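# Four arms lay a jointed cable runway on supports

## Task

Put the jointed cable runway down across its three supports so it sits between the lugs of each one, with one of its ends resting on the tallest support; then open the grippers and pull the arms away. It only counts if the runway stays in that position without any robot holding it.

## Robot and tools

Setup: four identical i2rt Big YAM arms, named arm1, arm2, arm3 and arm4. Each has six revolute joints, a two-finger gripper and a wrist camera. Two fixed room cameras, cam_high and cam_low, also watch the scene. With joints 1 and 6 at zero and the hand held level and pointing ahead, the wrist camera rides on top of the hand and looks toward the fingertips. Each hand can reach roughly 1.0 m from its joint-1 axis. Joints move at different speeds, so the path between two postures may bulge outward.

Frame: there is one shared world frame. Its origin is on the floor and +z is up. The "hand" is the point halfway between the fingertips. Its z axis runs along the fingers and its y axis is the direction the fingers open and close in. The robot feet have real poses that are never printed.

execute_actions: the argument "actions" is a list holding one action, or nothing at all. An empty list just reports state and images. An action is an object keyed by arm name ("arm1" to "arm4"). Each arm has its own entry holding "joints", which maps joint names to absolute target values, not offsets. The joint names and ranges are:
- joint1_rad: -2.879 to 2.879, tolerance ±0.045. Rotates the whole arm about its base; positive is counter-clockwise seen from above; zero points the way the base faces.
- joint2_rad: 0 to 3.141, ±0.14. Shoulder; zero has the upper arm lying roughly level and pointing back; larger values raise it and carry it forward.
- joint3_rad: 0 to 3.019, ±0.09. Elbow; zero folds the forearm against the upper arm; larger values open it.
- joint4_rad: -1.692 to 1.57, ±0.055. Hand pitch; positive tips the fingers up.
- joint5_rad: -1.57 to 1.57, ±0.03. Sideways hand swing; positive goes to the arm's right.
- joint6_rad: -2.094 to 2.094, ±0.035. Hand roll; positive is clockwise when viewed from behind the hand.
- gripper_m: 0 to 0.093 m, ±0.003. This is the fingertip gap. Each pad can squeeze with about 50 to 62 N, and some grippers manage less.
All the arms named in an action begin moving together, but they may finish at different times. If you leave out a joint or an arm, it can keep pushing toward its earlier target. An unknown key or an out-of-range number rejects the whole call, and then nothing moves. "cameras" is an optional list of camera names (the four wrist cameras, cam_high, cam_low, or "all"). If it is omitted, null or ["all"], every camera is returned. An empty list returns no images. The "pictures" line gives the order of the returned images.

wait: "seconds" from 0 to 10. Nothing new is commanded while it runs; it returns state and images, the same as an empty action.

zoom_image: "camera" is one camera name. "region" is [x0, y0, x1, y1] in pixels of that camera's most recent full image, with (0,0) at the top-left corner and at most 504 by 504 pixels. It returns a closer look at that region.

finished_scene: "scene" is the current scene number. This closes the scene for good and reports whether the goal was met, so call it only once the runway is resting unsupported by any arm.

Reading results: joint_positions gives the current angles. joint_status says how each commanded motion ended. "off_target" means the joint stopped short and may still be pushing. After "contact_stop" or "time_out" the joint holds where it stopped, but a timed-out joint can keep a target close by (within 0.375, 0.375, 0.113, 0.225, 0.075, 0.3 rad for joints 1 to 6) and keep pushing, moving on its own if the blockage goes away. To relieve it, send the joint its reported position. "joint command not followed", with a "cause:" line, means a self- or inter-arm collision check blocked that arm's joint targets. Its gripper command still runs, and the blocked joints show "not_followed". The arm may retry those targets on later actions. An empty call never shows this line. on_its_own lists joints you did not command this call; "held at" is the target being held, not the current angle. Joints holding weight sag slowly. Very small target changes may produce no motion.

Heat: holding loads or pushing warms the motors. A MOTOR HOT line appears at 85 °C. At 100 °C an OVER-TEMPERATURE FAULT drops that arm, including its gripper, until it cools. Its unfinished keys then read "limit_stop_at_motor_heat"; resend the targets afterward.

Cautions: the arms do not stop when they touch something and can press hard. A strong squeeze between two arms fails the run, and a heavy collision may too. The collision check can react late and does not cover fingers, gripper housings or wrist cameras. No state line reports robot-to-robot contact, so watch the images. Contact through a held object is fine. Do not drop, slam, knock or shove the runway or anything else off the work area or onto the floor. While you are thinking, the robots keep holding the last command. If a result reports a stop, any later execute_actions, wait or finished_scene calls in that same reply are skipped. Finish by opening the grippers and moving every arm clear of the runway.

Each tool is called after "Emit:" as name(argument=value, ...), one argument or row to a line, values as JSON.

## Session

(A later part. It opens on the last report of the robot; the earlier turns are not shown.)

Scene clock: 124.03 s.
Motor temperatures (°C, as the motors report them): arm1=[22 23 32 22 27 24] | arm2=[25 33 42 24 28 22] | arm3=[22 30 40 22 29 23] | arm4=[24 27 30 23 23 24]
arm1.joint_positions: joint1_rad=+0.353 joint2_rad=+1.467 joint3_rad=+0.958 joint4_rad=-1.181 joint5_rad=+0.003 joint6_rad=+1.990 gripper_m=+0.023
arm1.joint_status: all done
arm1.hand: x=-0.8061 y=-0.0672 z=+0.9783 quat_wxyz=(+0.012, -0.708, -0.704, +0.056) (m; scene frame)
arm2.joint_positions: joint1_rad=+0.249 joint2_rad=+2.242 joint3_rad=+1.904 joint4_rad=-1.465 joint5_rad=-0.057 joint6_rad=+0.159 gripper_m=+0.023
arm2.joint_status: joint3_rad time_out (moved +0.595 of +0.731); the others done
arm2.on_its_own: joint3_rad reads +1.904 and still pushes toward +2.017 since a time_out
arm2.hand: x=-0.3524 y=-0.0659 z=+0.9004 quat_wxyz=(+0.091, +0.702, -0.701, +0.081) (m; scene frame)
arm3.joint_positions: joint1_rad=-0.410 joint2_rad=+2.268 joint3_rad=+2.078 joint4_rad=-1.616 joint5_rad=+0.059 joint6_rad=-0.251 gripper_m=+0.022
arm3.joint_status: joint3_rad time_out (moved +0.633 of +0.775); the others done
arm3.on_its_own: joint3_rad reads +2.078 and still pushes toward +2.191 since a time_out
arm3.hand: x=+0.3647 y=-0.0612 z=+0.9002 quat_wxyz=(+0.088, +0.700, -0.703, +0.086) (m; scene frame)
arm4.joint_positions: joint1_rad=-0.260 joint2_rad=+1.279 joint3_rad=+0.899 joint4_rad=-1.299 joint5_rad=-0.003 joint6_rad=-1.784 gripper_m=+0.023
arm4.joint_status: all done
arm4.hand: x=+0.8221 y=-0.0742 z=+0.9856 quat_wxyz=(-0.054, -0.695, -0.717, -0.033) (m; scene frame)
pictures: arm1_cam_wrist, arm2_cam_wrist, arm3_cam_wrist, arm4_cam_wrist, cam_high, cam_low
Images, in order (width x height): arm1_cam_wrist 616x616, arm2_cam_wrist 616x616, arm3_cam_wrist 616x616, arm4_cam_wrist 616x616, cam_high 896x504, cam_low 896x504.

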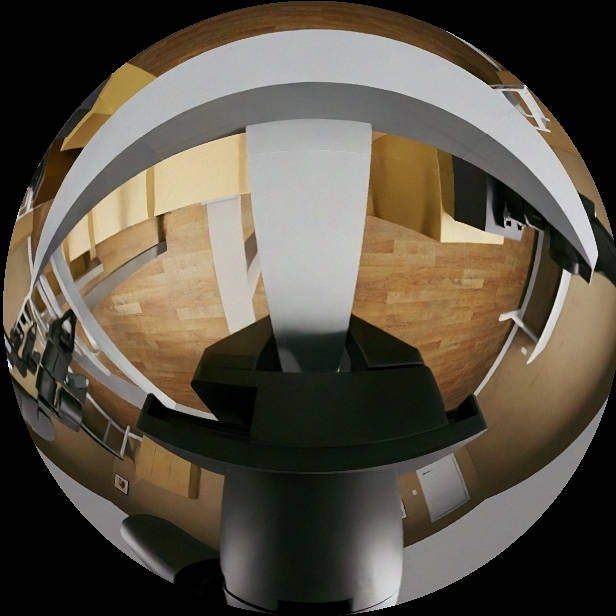

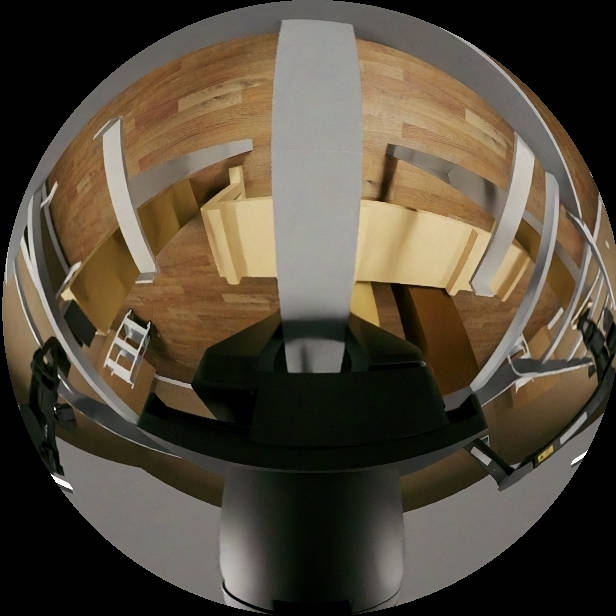

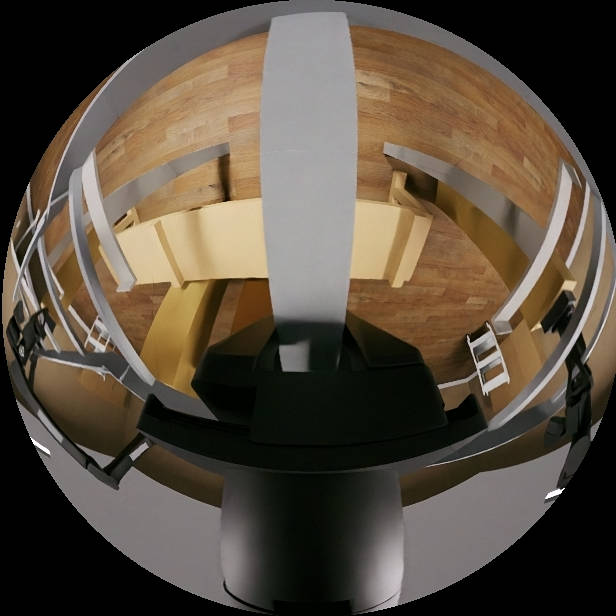

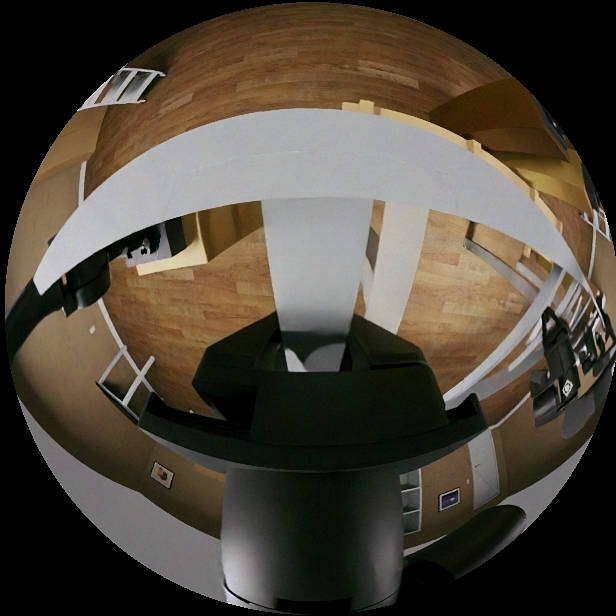

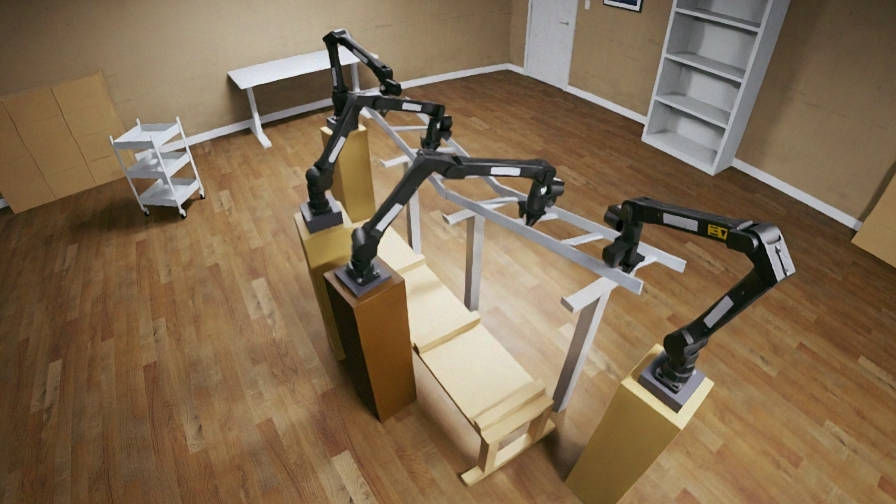

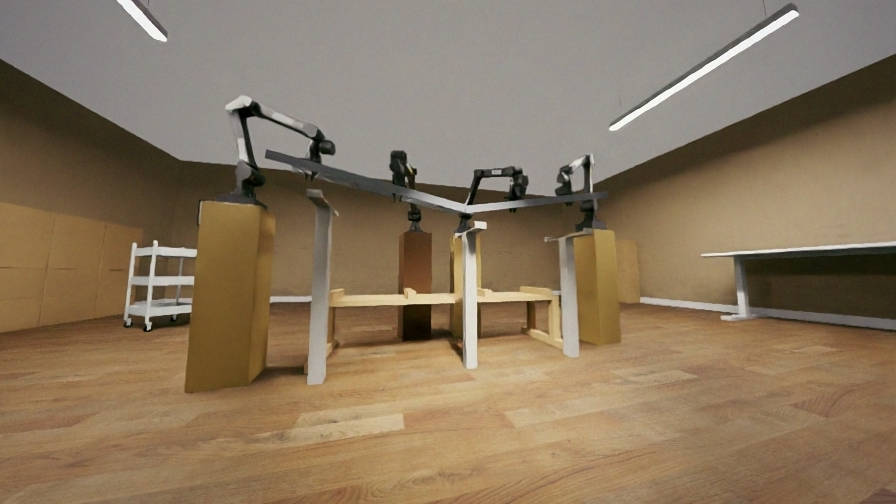

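Emit:
execute_actions(
  actions=[
    {"arm1":{"joints":{"joint2_rad":1.635,"joint3_rad":0.83,"joint4_rad":-0.765}},"arm2":{"joints":{"joint2_rad":2.205,"joint3_rad":1.92,"joint4_rad":-1.285}},"arm3":{"joints":{"joint2_rad":2.19,"joint3_rad":2.15,"joint4_rad":-1.53}},"arm4":{"joints":{"joint2_rad":1.28,"joint3_rad":0.805,"joint4_rad":-1.095}}},
  ],
)

Scene clock: 131.80 s.
Motor temperatures (°C, as the motors report them): arm1=[22 23 33 23 27 24] | arm2=[25 35 43 24 29 22] | arm3=[22 32 40 22 31 23] | arm4=[24 27 30 23 23 24]
arm1.joint_positions: joint1_rad=+0.363 joint2_rad=+1.688 joint3_rad=+0.814 joint4_rad=-0.766 joint5_rad=+0.008 joint6_rad=+1.999 gripper_m=+0.023
arm1.joint_status: all done
arm1.hand: x=-0.7994 y=-0.0630 z=+0.8547 quat_wxyz=(+0.001, -0.708, -0.706, +0.034) (m; scene frame)
arm2.joint_positions: joint1_rad=+0.242 joint2_rad=+2.363 joint3_rad=+1.862 joint4_rad=-1.287 joint5_rad=-0.026 joint6_rad=+0.162 gripper_m=+0.023
arm2.joint_status: joint2_rad off_target (ended at +2.363, target +2.205); the others done
arm2.hand: x=-0.3437 y=-0.0580 z=+0.8061 quat_wxyz=(+0.074, +0.702, -0.704, +0.084) (m; scene frame)
arm3.joint_positions: joint1_rad=-0.422 joint2_rad=+2.362 joint3_rad=+2.072 joint4_rad=-1.523 joint5_rad=+0.062 joint6_rad=-0.254 gripper_m=+0.022
arm3.joint_status: joint2_rad off_target (ended at +2.362, target +2.190); the others done
arm3.hand: x=+0.3752 y=-0.0531 z=+0.8342 quat_wxyz=(+0.091, +0.697, -0.706, +0.088) (m; scene frame)
arm4.joint_positions: joint1_rad=-0.273 joint2_rad=+1.335 joint3_rad=+0.767 joint4_rad=-1.095 joint5_rad=+0.008 joint6_rad=-1.789 gripper_m=+0.023
arm4.joint_status: all done
arm4.hand: x=+0.8312 y=-0.0700 z=+0.9234 quat_wxyz=(-0.044, -0.698, -0.714, -0.033) (m; scene frame)
pictures: arm1_cam_wrist, arm2_cam_wrist, arm3_cam_wrist, arm4_cam_wrist, cam_high, cam_low
Images, in order (width x height): arm1_cam_wrist 616x616, arm2_cam_wrist 616x616, arm3_cam_wrist 616x616, arm4_cam_wrist 616x616, cam_high 896x504, cam_low 896x504.

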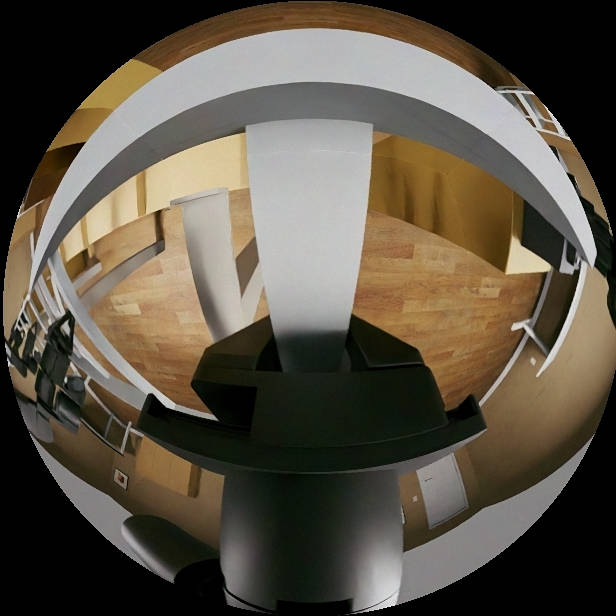

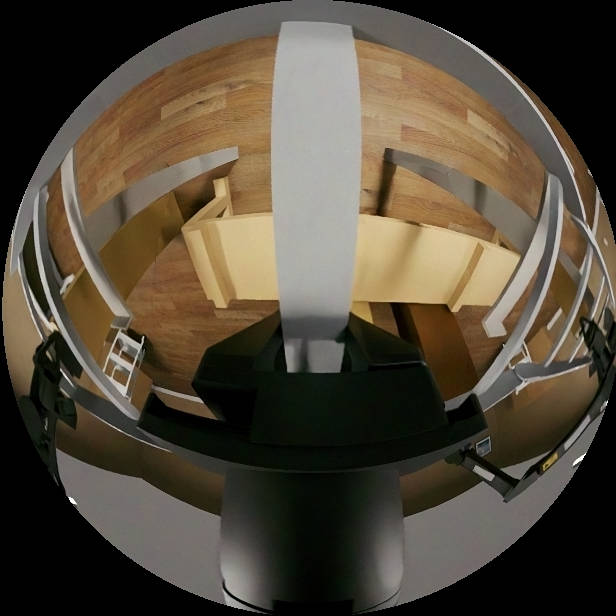

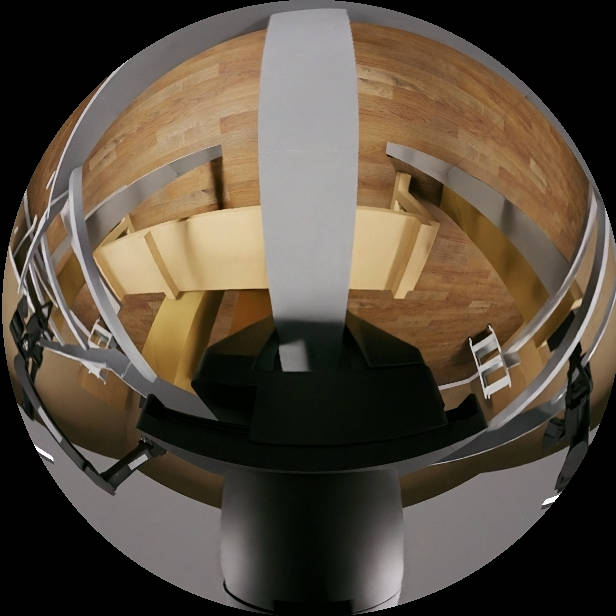

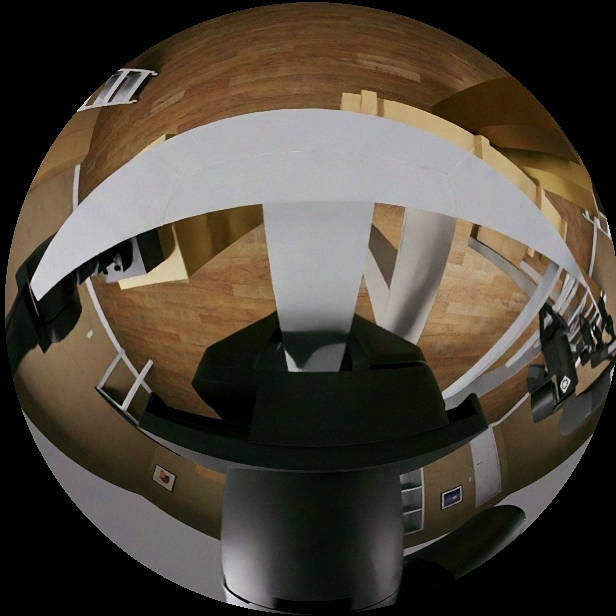

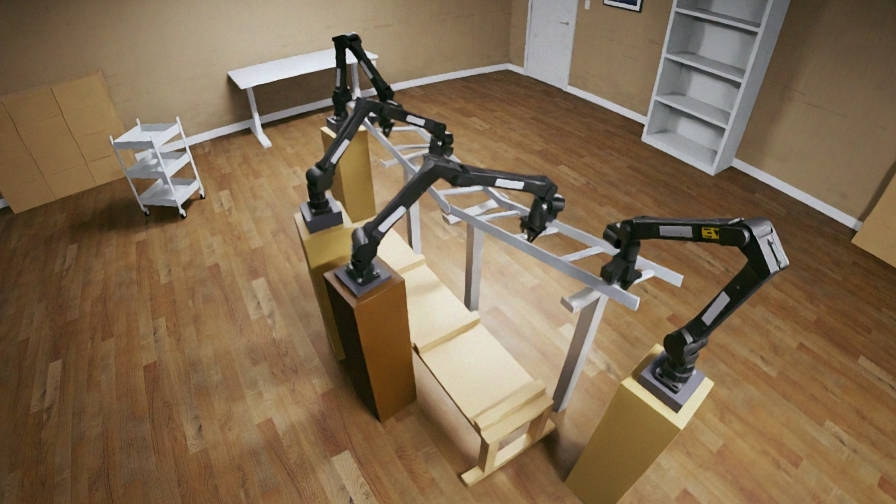

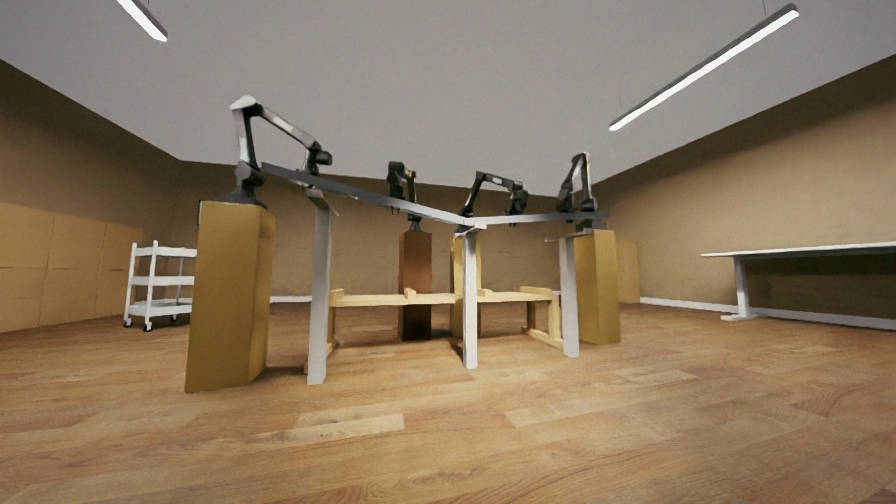

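Emit:
execute_actions(
  actions=[
    {"arm1":{"joints":{"joint1_rad":0.29,"joint6_rad":1.92,"joint2_rad":1.72,"joint3_rad":0.76,"joint4_rad":-0.61}},"arm2":{"joints":{"joint2_rad":2.17,"joint3_rad":1.82,"joint4_rad":-1.22}},"arm3":{"joints":{"joint2_rad":2.13,"joint3_rad":2.03,"joint4_rad":-1.47}},"arm4":{"joints":{"joint1_rad":-0.17,"joint6_rad":-1.68,"joint2_rad":1.3,"joint3_rad":0.76,"joint4_rad":-1.03}}},
  ],
)

Emit:
zoom_image(
  camera="cam_high",
  region=[340,90,720,340],
)

Emit:
zoom_image(
  camera="cam_low",
  region=[240,130,640,270],
)

Scene clock: 142.93 s.
Motor temperatures (°C, as the motors report them): arm1=[22 24 31 22 26 24] | arm2=[25 38 40 24 27 22] | arm3=[22 35 38 22 32 23] | arm4=[24 26 29 23 23 24]
arm1.joint_positions: joint1_rad=+0.295 joint2_rad=+1.753 joint3_rad=+0.750 joint4_rad=-0.615 joint5_rad=+0.013 joint6_rad=+1.925 gripper_m=+0.023
arm1.joint_status: all done
arm1.hand: x=-0.7995 y=-0.0908 z=+0.8174 quat_wxyz=(-0.003, -0.706, -0.708, +0.024) (m; scene frame)
arm2.joint_positions: joint1_rad=+0.251 joint2_rad=+2.340 joint3_rad=+1.758 joint4_rad=-1.217 joint5_rad=-0.010 joint6_rad=+0.170 gripper_m=+0.023
arm2.joint_status: joint2_rad time_out (moved -0.023 of -0.193); the others done
arm2.on_its_own: joint2_rad reads +2.340 and still pushes toward +2.170 since a time_out
arm2.hand: x=-0.3423 y=-0.0820 z=+0.7876 quat_wxyz=(+0.071, +0.702, -0.703, +0.094) (m; scene frame)
arm3.joint_positions: joint1_rad=-0.435 joint2_rad=+2.314 joint3_rad=+1.956 joint4_rad=-1.462 joint5_rad=+0.059 joint6_rad=-0.265 gripper_m=+0.022
arm3.joint_status: joint2_rad time_out (moved -0.049 of -0.232); the others done
arm3.on_its_own: joint2_rad reads +2.314 and still pushes toward +2.130 since a time_out
arm3.hand: x=+0.3770 y=-0.0752 z=+0.8256 quat_wxyz=(+0.096, +0.696, -0.706, +0.088) (m; scene frame)
arm4.joint_positions: joint1_rad=-0.196 joint2_rad=+1.341 joint3_rad=+0.725 joint4_rad=-1.043 joint5_rad=+0.008 joint6_rad=-1.710 gripper_m=+0.023
arm4.joint_status: all done
arm4.hand: x=+0.8348 y=-0.0937 z=+0.9084 quat_wxyz=(-0.040, -0.698, -0.714, -0.034) (m; scene frame)
pictures: arm1_cam_wrist, arm2_cam_wrist, arm3_cam_wrist, arm4_cam_wrist, cam_high, cam_low
Images, in order (width x height): arm1_cam_wrist 616x616, arm2_cam_wrist 616x616, arm3_cam_wrist 616x616, arm4_cam_wrist 616x616, cam_high 896x504, cam_low 896x504.

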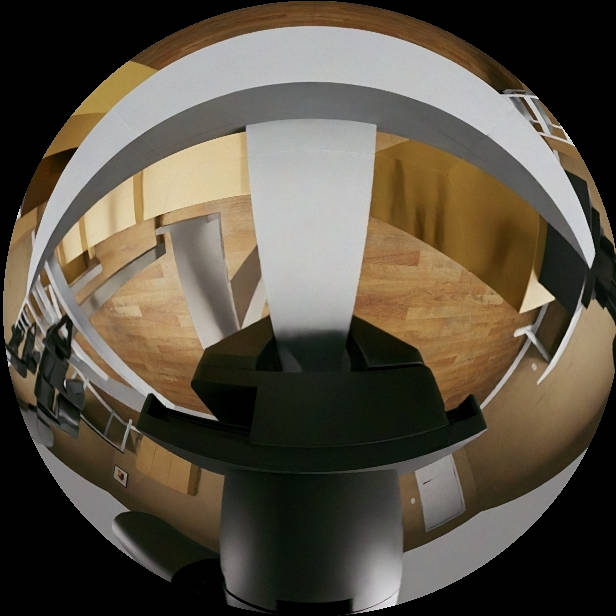

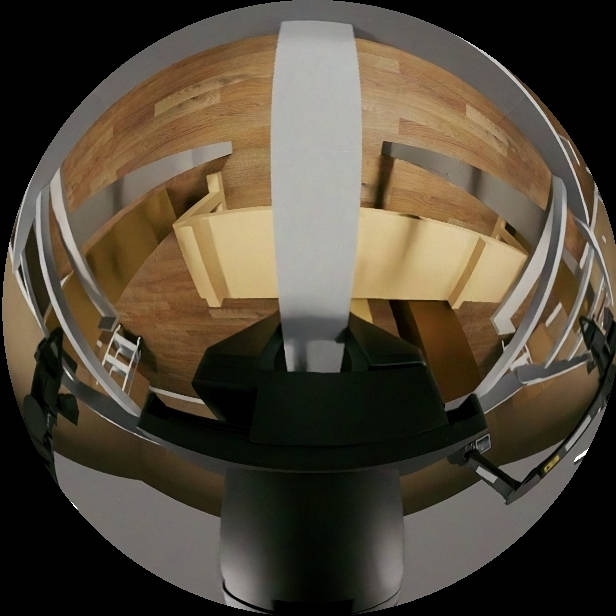

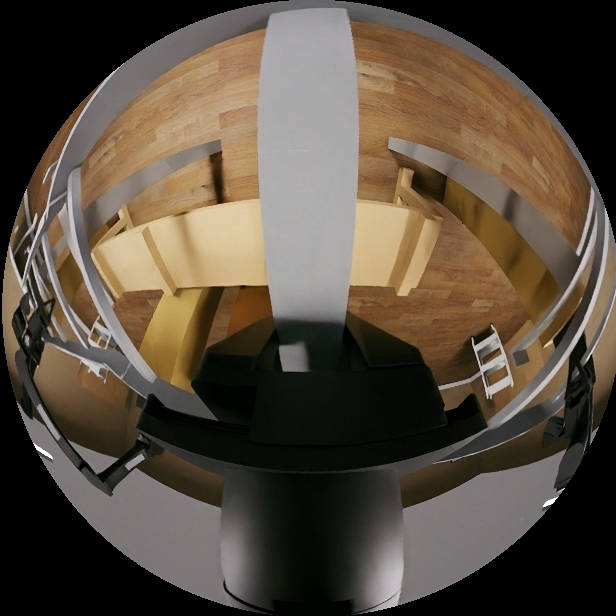

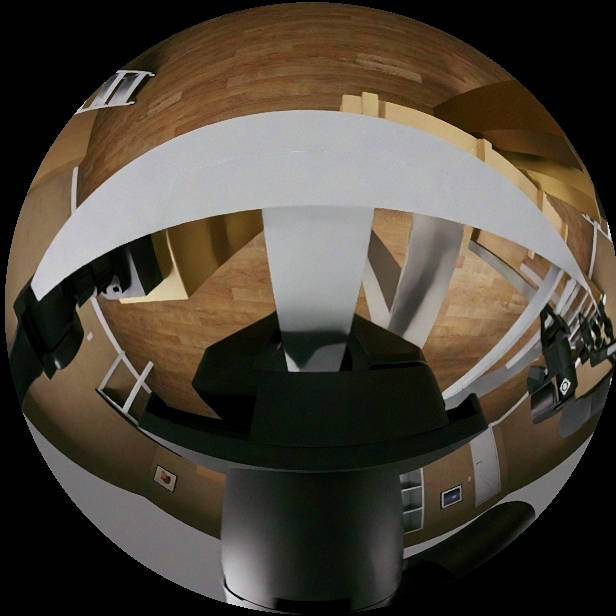

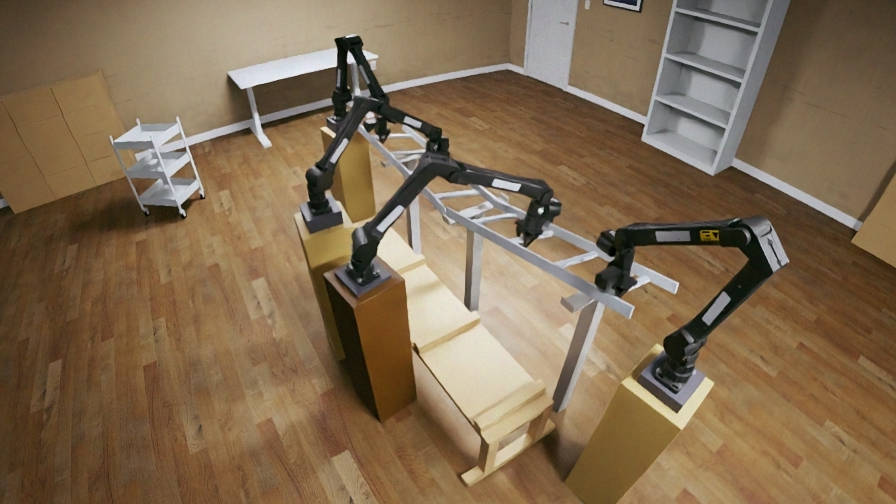

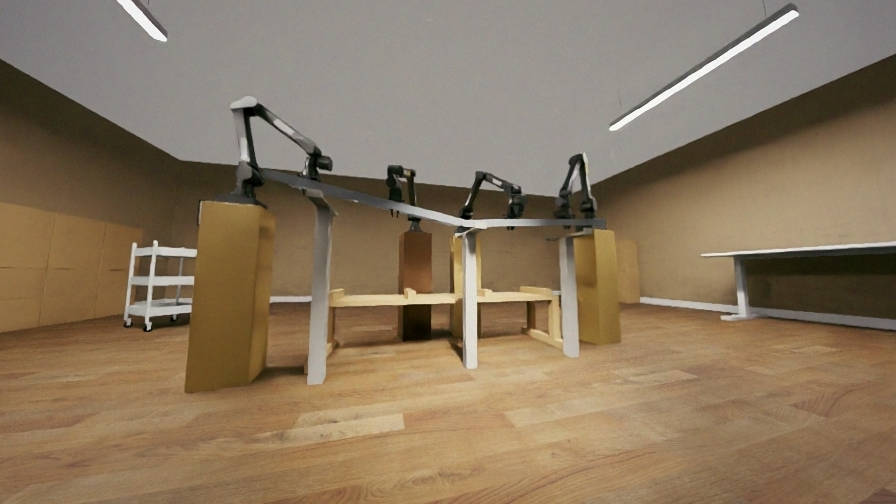

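Region (340, 90, 720, 340) of cam_high's 896x504 image, scaled by 1.326, with more detail than that image has; it fills the top 332 rows of this view, and the rest is white.

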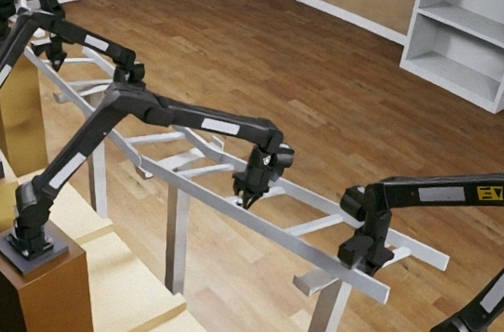

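Region (240, 130, 640, 270) of cam_low's 896x504 image, scaled by 1.260, with more detail than that image has; it fills the top 176 rows of this view, and the rest is white.

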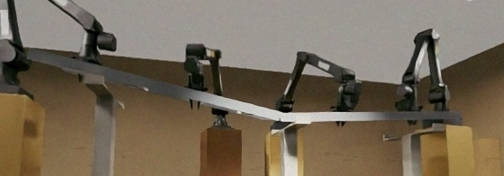

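Emit:
execute_actions(
  actions=[
    {"arm1":{"joints":{"joint1_rad":0.38,"joint6_rad":2.0,"joint2_rad":1.84,"joint3_rad":0.78,"joint4_rad":-0.51}},"arm2":{"joints":{"joint2_rad":2.24,"joint3_rad":1.84,"joint4_rad":-1.17}},"arm3":{"joints":{"joint2_rad":2.17}},"arm4":{"joints":{"joint2_rad":1.34,"joint3_rad":0.72,"joint4_rad":-0.95}}},
  ],
)

Emit:
zoom_image(
  camera="cam_high",
  region=[360,110,560,250],
)

Emit:
zoom_image(
  camera="cam_low",
  region=[420,190,620,260],
)

Emit:
zoom_image(
  camera="cam_low",
  region=[250,150,400,240],
)

Scene clock: 151.93 s.
Motor temperatures (°C, as the motors report them): arm1=[22 24 30 22 26 24] | arm2=[25 40 39 24 26 22] | arm3=[22 37 38 22 33 23] | arm4=[24 26 29 23 23 24]
arm1.joint_positions: joint1_rad=+0.345 joint2_rad=+1.866 joint3_rad=+0.750 joint4_rad=-0.504 joint5_rad=+0.032 joint6_rad=+1.987 gripper_m=+0.023
arm1.joint_status: all done
arm1.hand: x=-0.8027 y=-0.0773 z=+0.7787 quat_wxyz=(-0.014, -0.710, -0.703, +0.029) (m; scene frame)
arm2.joint_positions: joint1_rad=+0.249 joint2_rad=+2.376 joint3_rad=+1.758 joint4_rad=-1.140 joint5_rad=-0.014 joint6_rad=+0.185 gripper_m=+0.023
arm2.joint_status: all done
arm2.hand: x=-0.3438 y=-0.0723 z=+0.7624 quat_wxyz=(+0.060, +0.698, -0.710, +0.076) (m; scene frame)
arm3.joint_positions: joint1_rad=-0.435 joint2_rad=+2.338 joint3_rad=+1.956 joint4_rad=-1.443 joint5_rad=+0.052 joint6_rad=-0.253 gripper_m=+0.022
arm3.joint_status: joint2_rad time_out (moved +0.024 of -0.144)
arm3.on_its_own: joint2_rad reads +2.338 and still pushes toward +2.170 since a time_out
arm3.hand: x=+0.3761 y=-0.0741 z=+0.8099 quat_wxyz=(+0.099, +0.691, -0.710, +0.087) (m; scene frame)
arm4.joint_positions: joint1_rad=-0.183 joint2_rad=+1.374 joint3_rad=+0.690 joint4_rad=-0.965 joint5_rad=-0.003 joint6_rad=-1.684 gripper_m=+0.023
arm4.joint_status: all done
arm4.hand: x=+0.8346 y=-0.0995 z=+0.8882 quat_wxyz=(-0.039, -0.703, -0.709, -0.027) (m; scene frame)
pictures: arm1_cam_wrist, arm2_cam_wrist, arm3_cam_wrist, arm4_cam_wrist, cam_high, cam_low
Images, in order (width x height): arm1_cam_wrist 616x616, arm2_cam_wrist 616x616, arm3_cam_wrist 616x616, arm4_cam_wrist 616x616, cam_high 896x504, cam_low 896x504.

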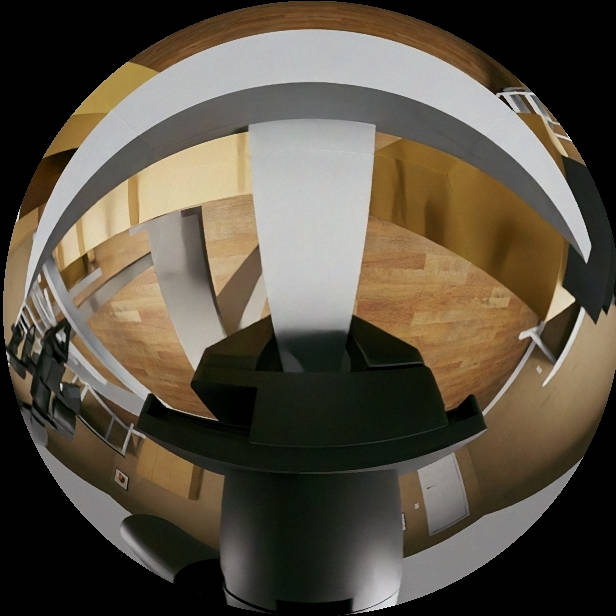

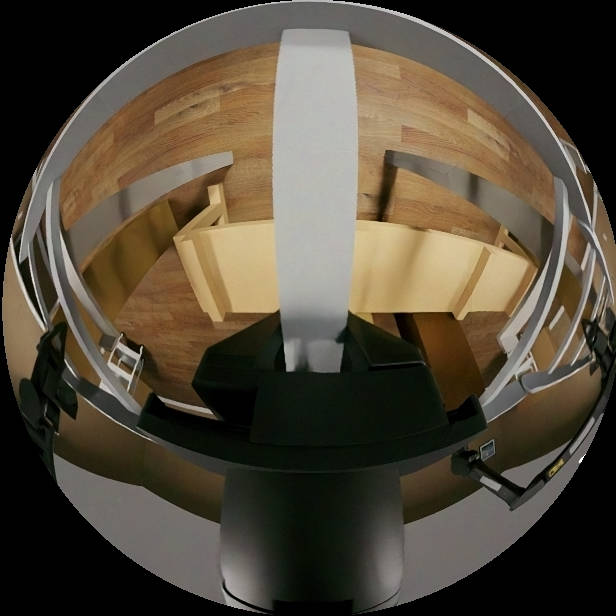

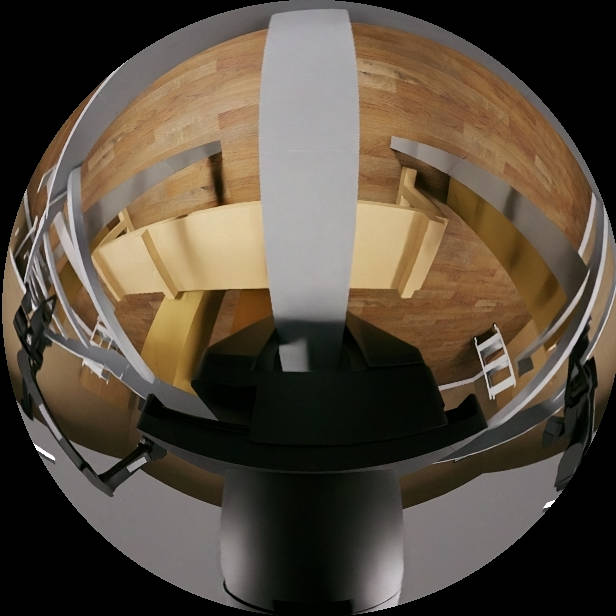

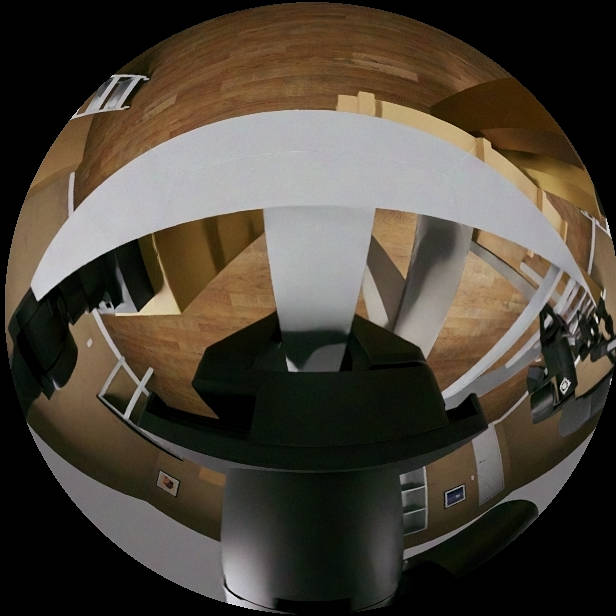

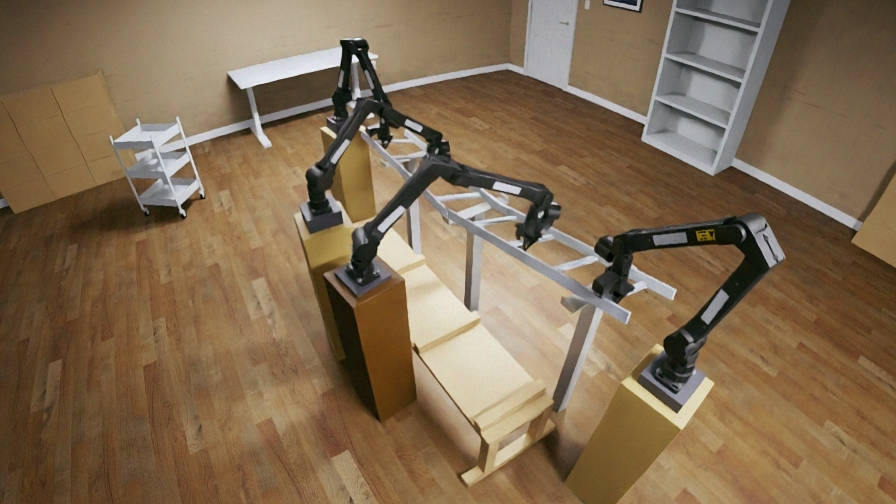

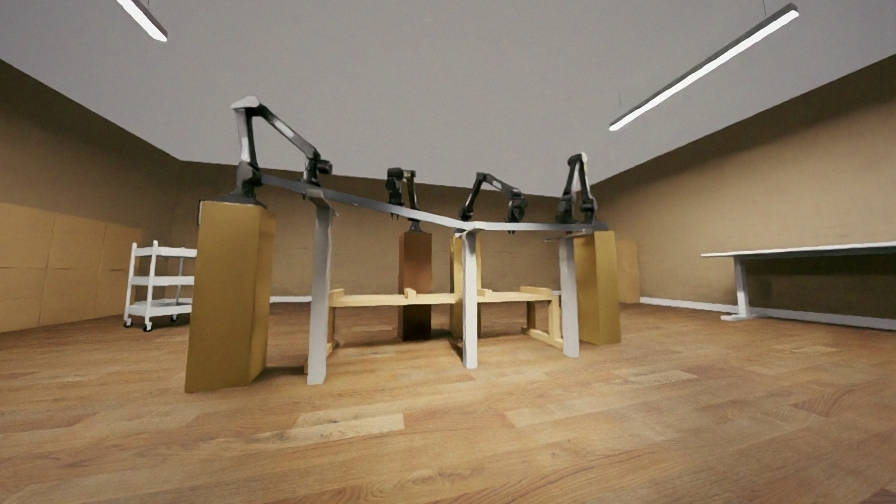

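Region (360, 110, 560, 250) of cam_high's 896x504 image, scaled by 2.520, with more detail than that image has; it fills the top 353 rows of this view, and the rest is white.

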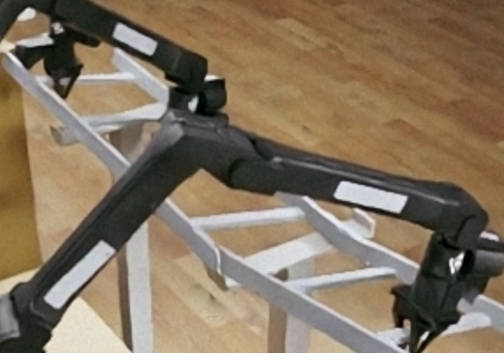

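Region (420, 190, 620, 260) of cam_low's 896x504 image, scaled by 2.520, with more detail than that image has; it fills the top 176 rows of this view, and the rest is white.

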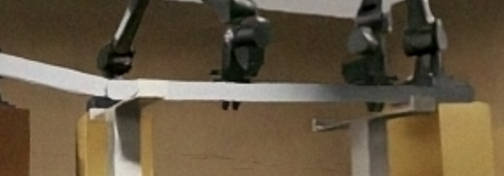

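Region (250, 150, 400, 240) of cam_low's 896x504 image, scaled by 3.360, with more detail than that image has; it fills the top 302 rows of this view, and the rest is white.

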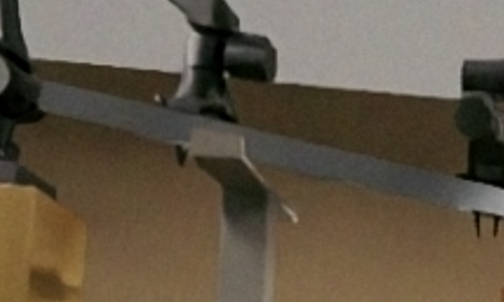

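Emit:
execute_actions(
  actions=[
    {"arm1":{"joints":{"joint1_rad":0.45,"joint6_rad":2.06,"joint2_rad":1.88,"joint3_rad":0.82}},"arm2":{"joints":{"joint2_rad":2.28,"joint3_rad":1.95,"joint4_rad":-1.2}},"arm3":{"joints":{"joint2_rad":2.22,"joint3_rad":2.14}},"arm4":{"joints":{"joint1_rad":-0.27,"joint6_rad":-1.77}}},
  ],
  cameras=[],
)

Emit:
execute_actions(
  actions=[
    {"arm1":{"joints":{"joint2_rad":2.0,"joint3_rad":0.8,"joint4_rad":-0.38}},"arm2":{"joints":{"joint2_rad":2.35,"joint4_rad":-1.15}},"arm3":{"joints":{"joint2_rad":2.28,"joint4_rad":-1.42}},"arm4":{"joints":{"joint2_rad":1.38,"joint3_rad":0.67,"joint4_rad":-0.87}}},
  ],
  cameras=["cam_high","cam_low"],
)

Emit:
zoom_image(
  camera="cam_high",
  region=[360,110,700,340],
)

Emit:
zoom_image(
  camera="cam_low",
  region=[420,190,620,260],
)

Scene clock: 164.00 s.
Motor temperatures (°C, as the motors report them): arm1=[22 24 29 22 27 24] | arm2=[25 41 41 24 25 22] | arm3=[22 38 38 22 33 23] | arm4=[24 26 28 23 23 24]
arm1.joint_positions: joint1_rad=+0.403 joint2_rad=+1.896 joint3_rad=+0.783 joint4_rad=-0.505 joint5_rad=+0.032 joint6_rad=+2.047 gripper_m=+0.023
arm1.joint_status: joint1_rad time_out (moved +0.058 of +0.105); the others done
arm1.on_its_own: joint1_rad reads +0.403 and still pushes toward +0.450 since a time_out
arm1.hand: x=-0.8005 y=-0.0533 z=+0.7735 quat_wxyz=(-0.015, -0.711, -0.703, +0.028) (m; scene frame)
arm2.joint_positions: joint1_rad=+0.241 joint2_rad=+2.420 joint3_rad=+1.843 joint4_rad=-1.160 joint5_rad=-0.009 joint6_rad=+0.184 gripper_m=+0.023
arm2.joint_status: joint2_rad time_out (moved +0.044 of -0.096); joint3_rad time_out (moved +0.084 of +0.192); the others done
arm2.on_its_own: joint3_rad reads +1.843 and still pushes toward +1.950 since a time_out
arm2.hand: x=-0.3419 y=-0.0489 z=+0.7599 quat_wxyz=(+0.052, +0.696, -0.713, +0.069) (m; scene frame)
arm3.joint_positions: joint1_rad=-0.431 joint2_rad=+2.368 joint3_rad=+2.014 joint4_rad=-1.434 joint5_rad=+0.051 joint6_rad=-0.247 gripper_m=+0.022
arm3.joint_status: joint2_rad time_out (moved +0.030 of -0.118); joint3_rad time_out (moved +0.058 of +0.184)
arm3.on_its_own: joint2_rad reads +2.368 and still pushes toward +2.220 since a time_out; joint3_rad reads +2.014 and still pushes toward +2.127 since a time_out
arm3.hand: x=+0.3790 y=-0.0548 z=+0.8078 quat_wxyz=(+0.083, +0.692, -0.713, +0.078) (m; scene frame)
arm4.joint_positions: joint1_rad=-0.242 joint2_rad=+1.374 joint3_rad=+0.690 joint4_rad=-0.962 joint5_rad=-0.005 joint6_rad=-1.738 gripper_m=+0.023
arm4.joint_status: all done
arm4.hand: x=+0.8364 y=-0.0827 z=+0.8879 quat_wxyz=(-0.040, -0.705, -0.707, -0.024) (m; scene frame)
pictures: none
No camera images: the call's "cameras" was empty. Leave "cameras" out to get every camera's image.

not run: a stop came earlier in this reply.

Region (360, 110, 700, 340) of cam_high's 896x504 image, scaled by 1.482, with more detail than that image has; it fills the top 341 rows of this view, and the rest is white.

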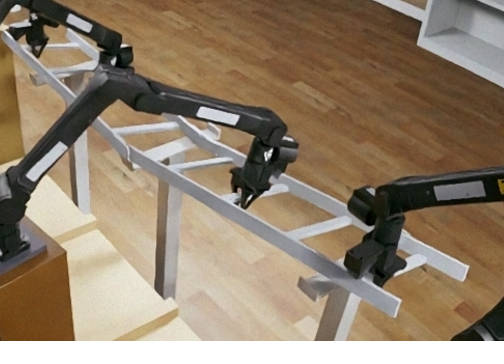

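Region (420, 190, 620, 260) of cam_low's 896x504 image, scaled by 2.520, with more detail than that image has; it fills the top 176 rows of this view, and the rest is white.

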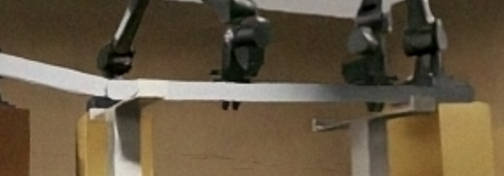

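Emit:
execute_actions(
  actions=[
    {"arm1":{"joints":{"joint2_rad":2.0,"joint3_rad":0.8,"joint4_rad":-0.38}},"arm2":{"joints":{"joint2_rad":2.36,"joint3_rad":1.91,"joint4_rad":-1.13}},"arm3":{"joints":{"joint2_rad":2.29,"joint3_rad":2.09,"joint4_rad":-1.42}},"arm4":{"joints":{"joint2_rad":1.38,"joint3_rad":0.67,"joint4_rad":-0.87}}},
  ],
  cameras=["cam_high","cam_low"],
)

Emit:
zoom_image(
  camera="cam_high",
  region=[360,110,700,340],
)

Emit:
zoom_image(
  camera="cam_low",
  region=[420,190,620,260],
)

Scene clock: 172.93 s.
Motor temperatures (°C, as the motors report them): arm1=[22 24 29 22 28 24] | arm2=[25 42 42 24 25 22] | arm3=[22 38 40 22 33 23] | arm4=[24 26 28 23 22 24]
arm1.joint_positions: joint1_rad=+0.403 joint2_rad=+1.997 joint3_rad=+0.783 joint4_rad=-0.389 joint5_rad=+0.021 joint6_rad=+2.042 gripper_m=+0.023
arm1.joint_status: all done
arm1.on_its_own: joint1_rad reads +0.403 and still pushes toward +0.450 since a time_out
arm1.hand: x=-0.7994 y=-0.0514 z=+0.7377 quat_wxyz=(-0.013, -0.709, -0.705, +0.019) (m; scene frame)
arm2.joint_positions: joint1_rad=+0.241 joint2_rad=+2.452 joint3_rad=+1.843 joint4_rad=-1.102 joint5_rad=+0.006 joint6_rad=+0.181 gripper_m=+0.023
arm2.joint_status: all done
arm2.hand: x=-0.3401 y=-0.0430 z=+0.7381 quat_wxyz=(+0.039, +0.698, -0.712, +0.063) (m; scene frame)
arm3.joint_positions: joint1_rad=-0.432 joint2_rad=+2.390 joint3_rad=+2.014 joint4_rad=-1.387 joint5_rad=+0.041 joint6_rad=-0.253 gripper_m=+0.022
arm3.joint_status: all done
arm3.hand: x=+0.3801 y=-0.0473 z=+0.7915 quat_wxyz=(+0.075, +0.694, -0.713, +0.067) (m; scene frame)
arm4.joint_positions: joint1_rad=-0.245 joint2_rad=+1.417 joint3_rad=+0.651 joint4_rad=-0.873 joint5_rad=+0.013 joint6_rad=-1.739 gripper_m=+0.023
arm4.joint_status: all done
arm4.hand: x=+0.8401 y=-0.0793 z=+0.8641 quat_wxyz=(-0.032, -0.706, -0.707, -0.029) (m; scene frame)
pictures: cam_high, cam_low
Images, in order (width x height): cam_high 896x504, cam_low 896x504.

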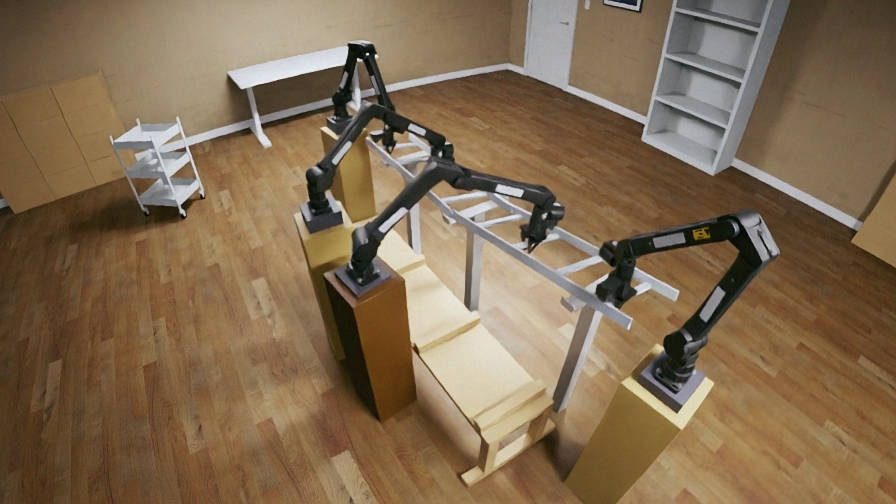

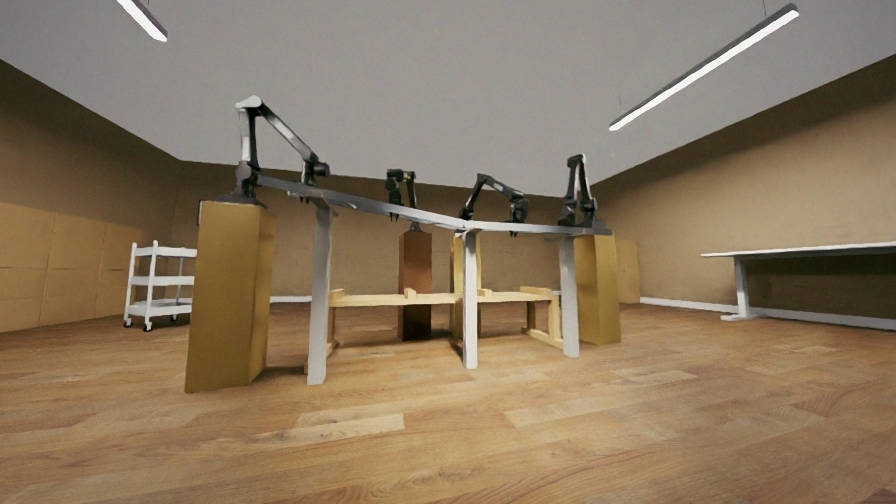

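Region (360, 110, 700, 340) of cam_high's 896x504 image, scaled by 1.482, with more detail than that image has; it fills the top 341 rows of this view, and the rest is white.

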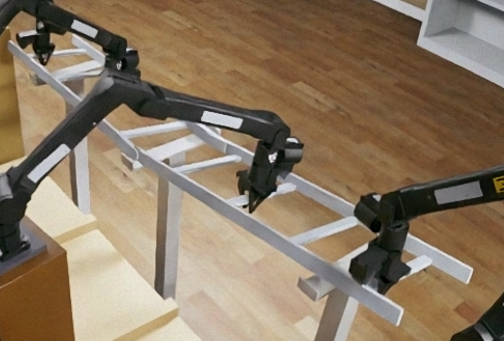

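Region (420, 190, 620, 260) of cam_low's 896x504 image, scaled by 2.520, with more detail than that image has; it fills the top 176 rows of this view, and the rest is white.

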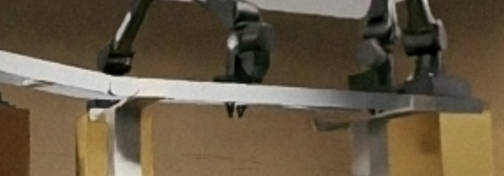

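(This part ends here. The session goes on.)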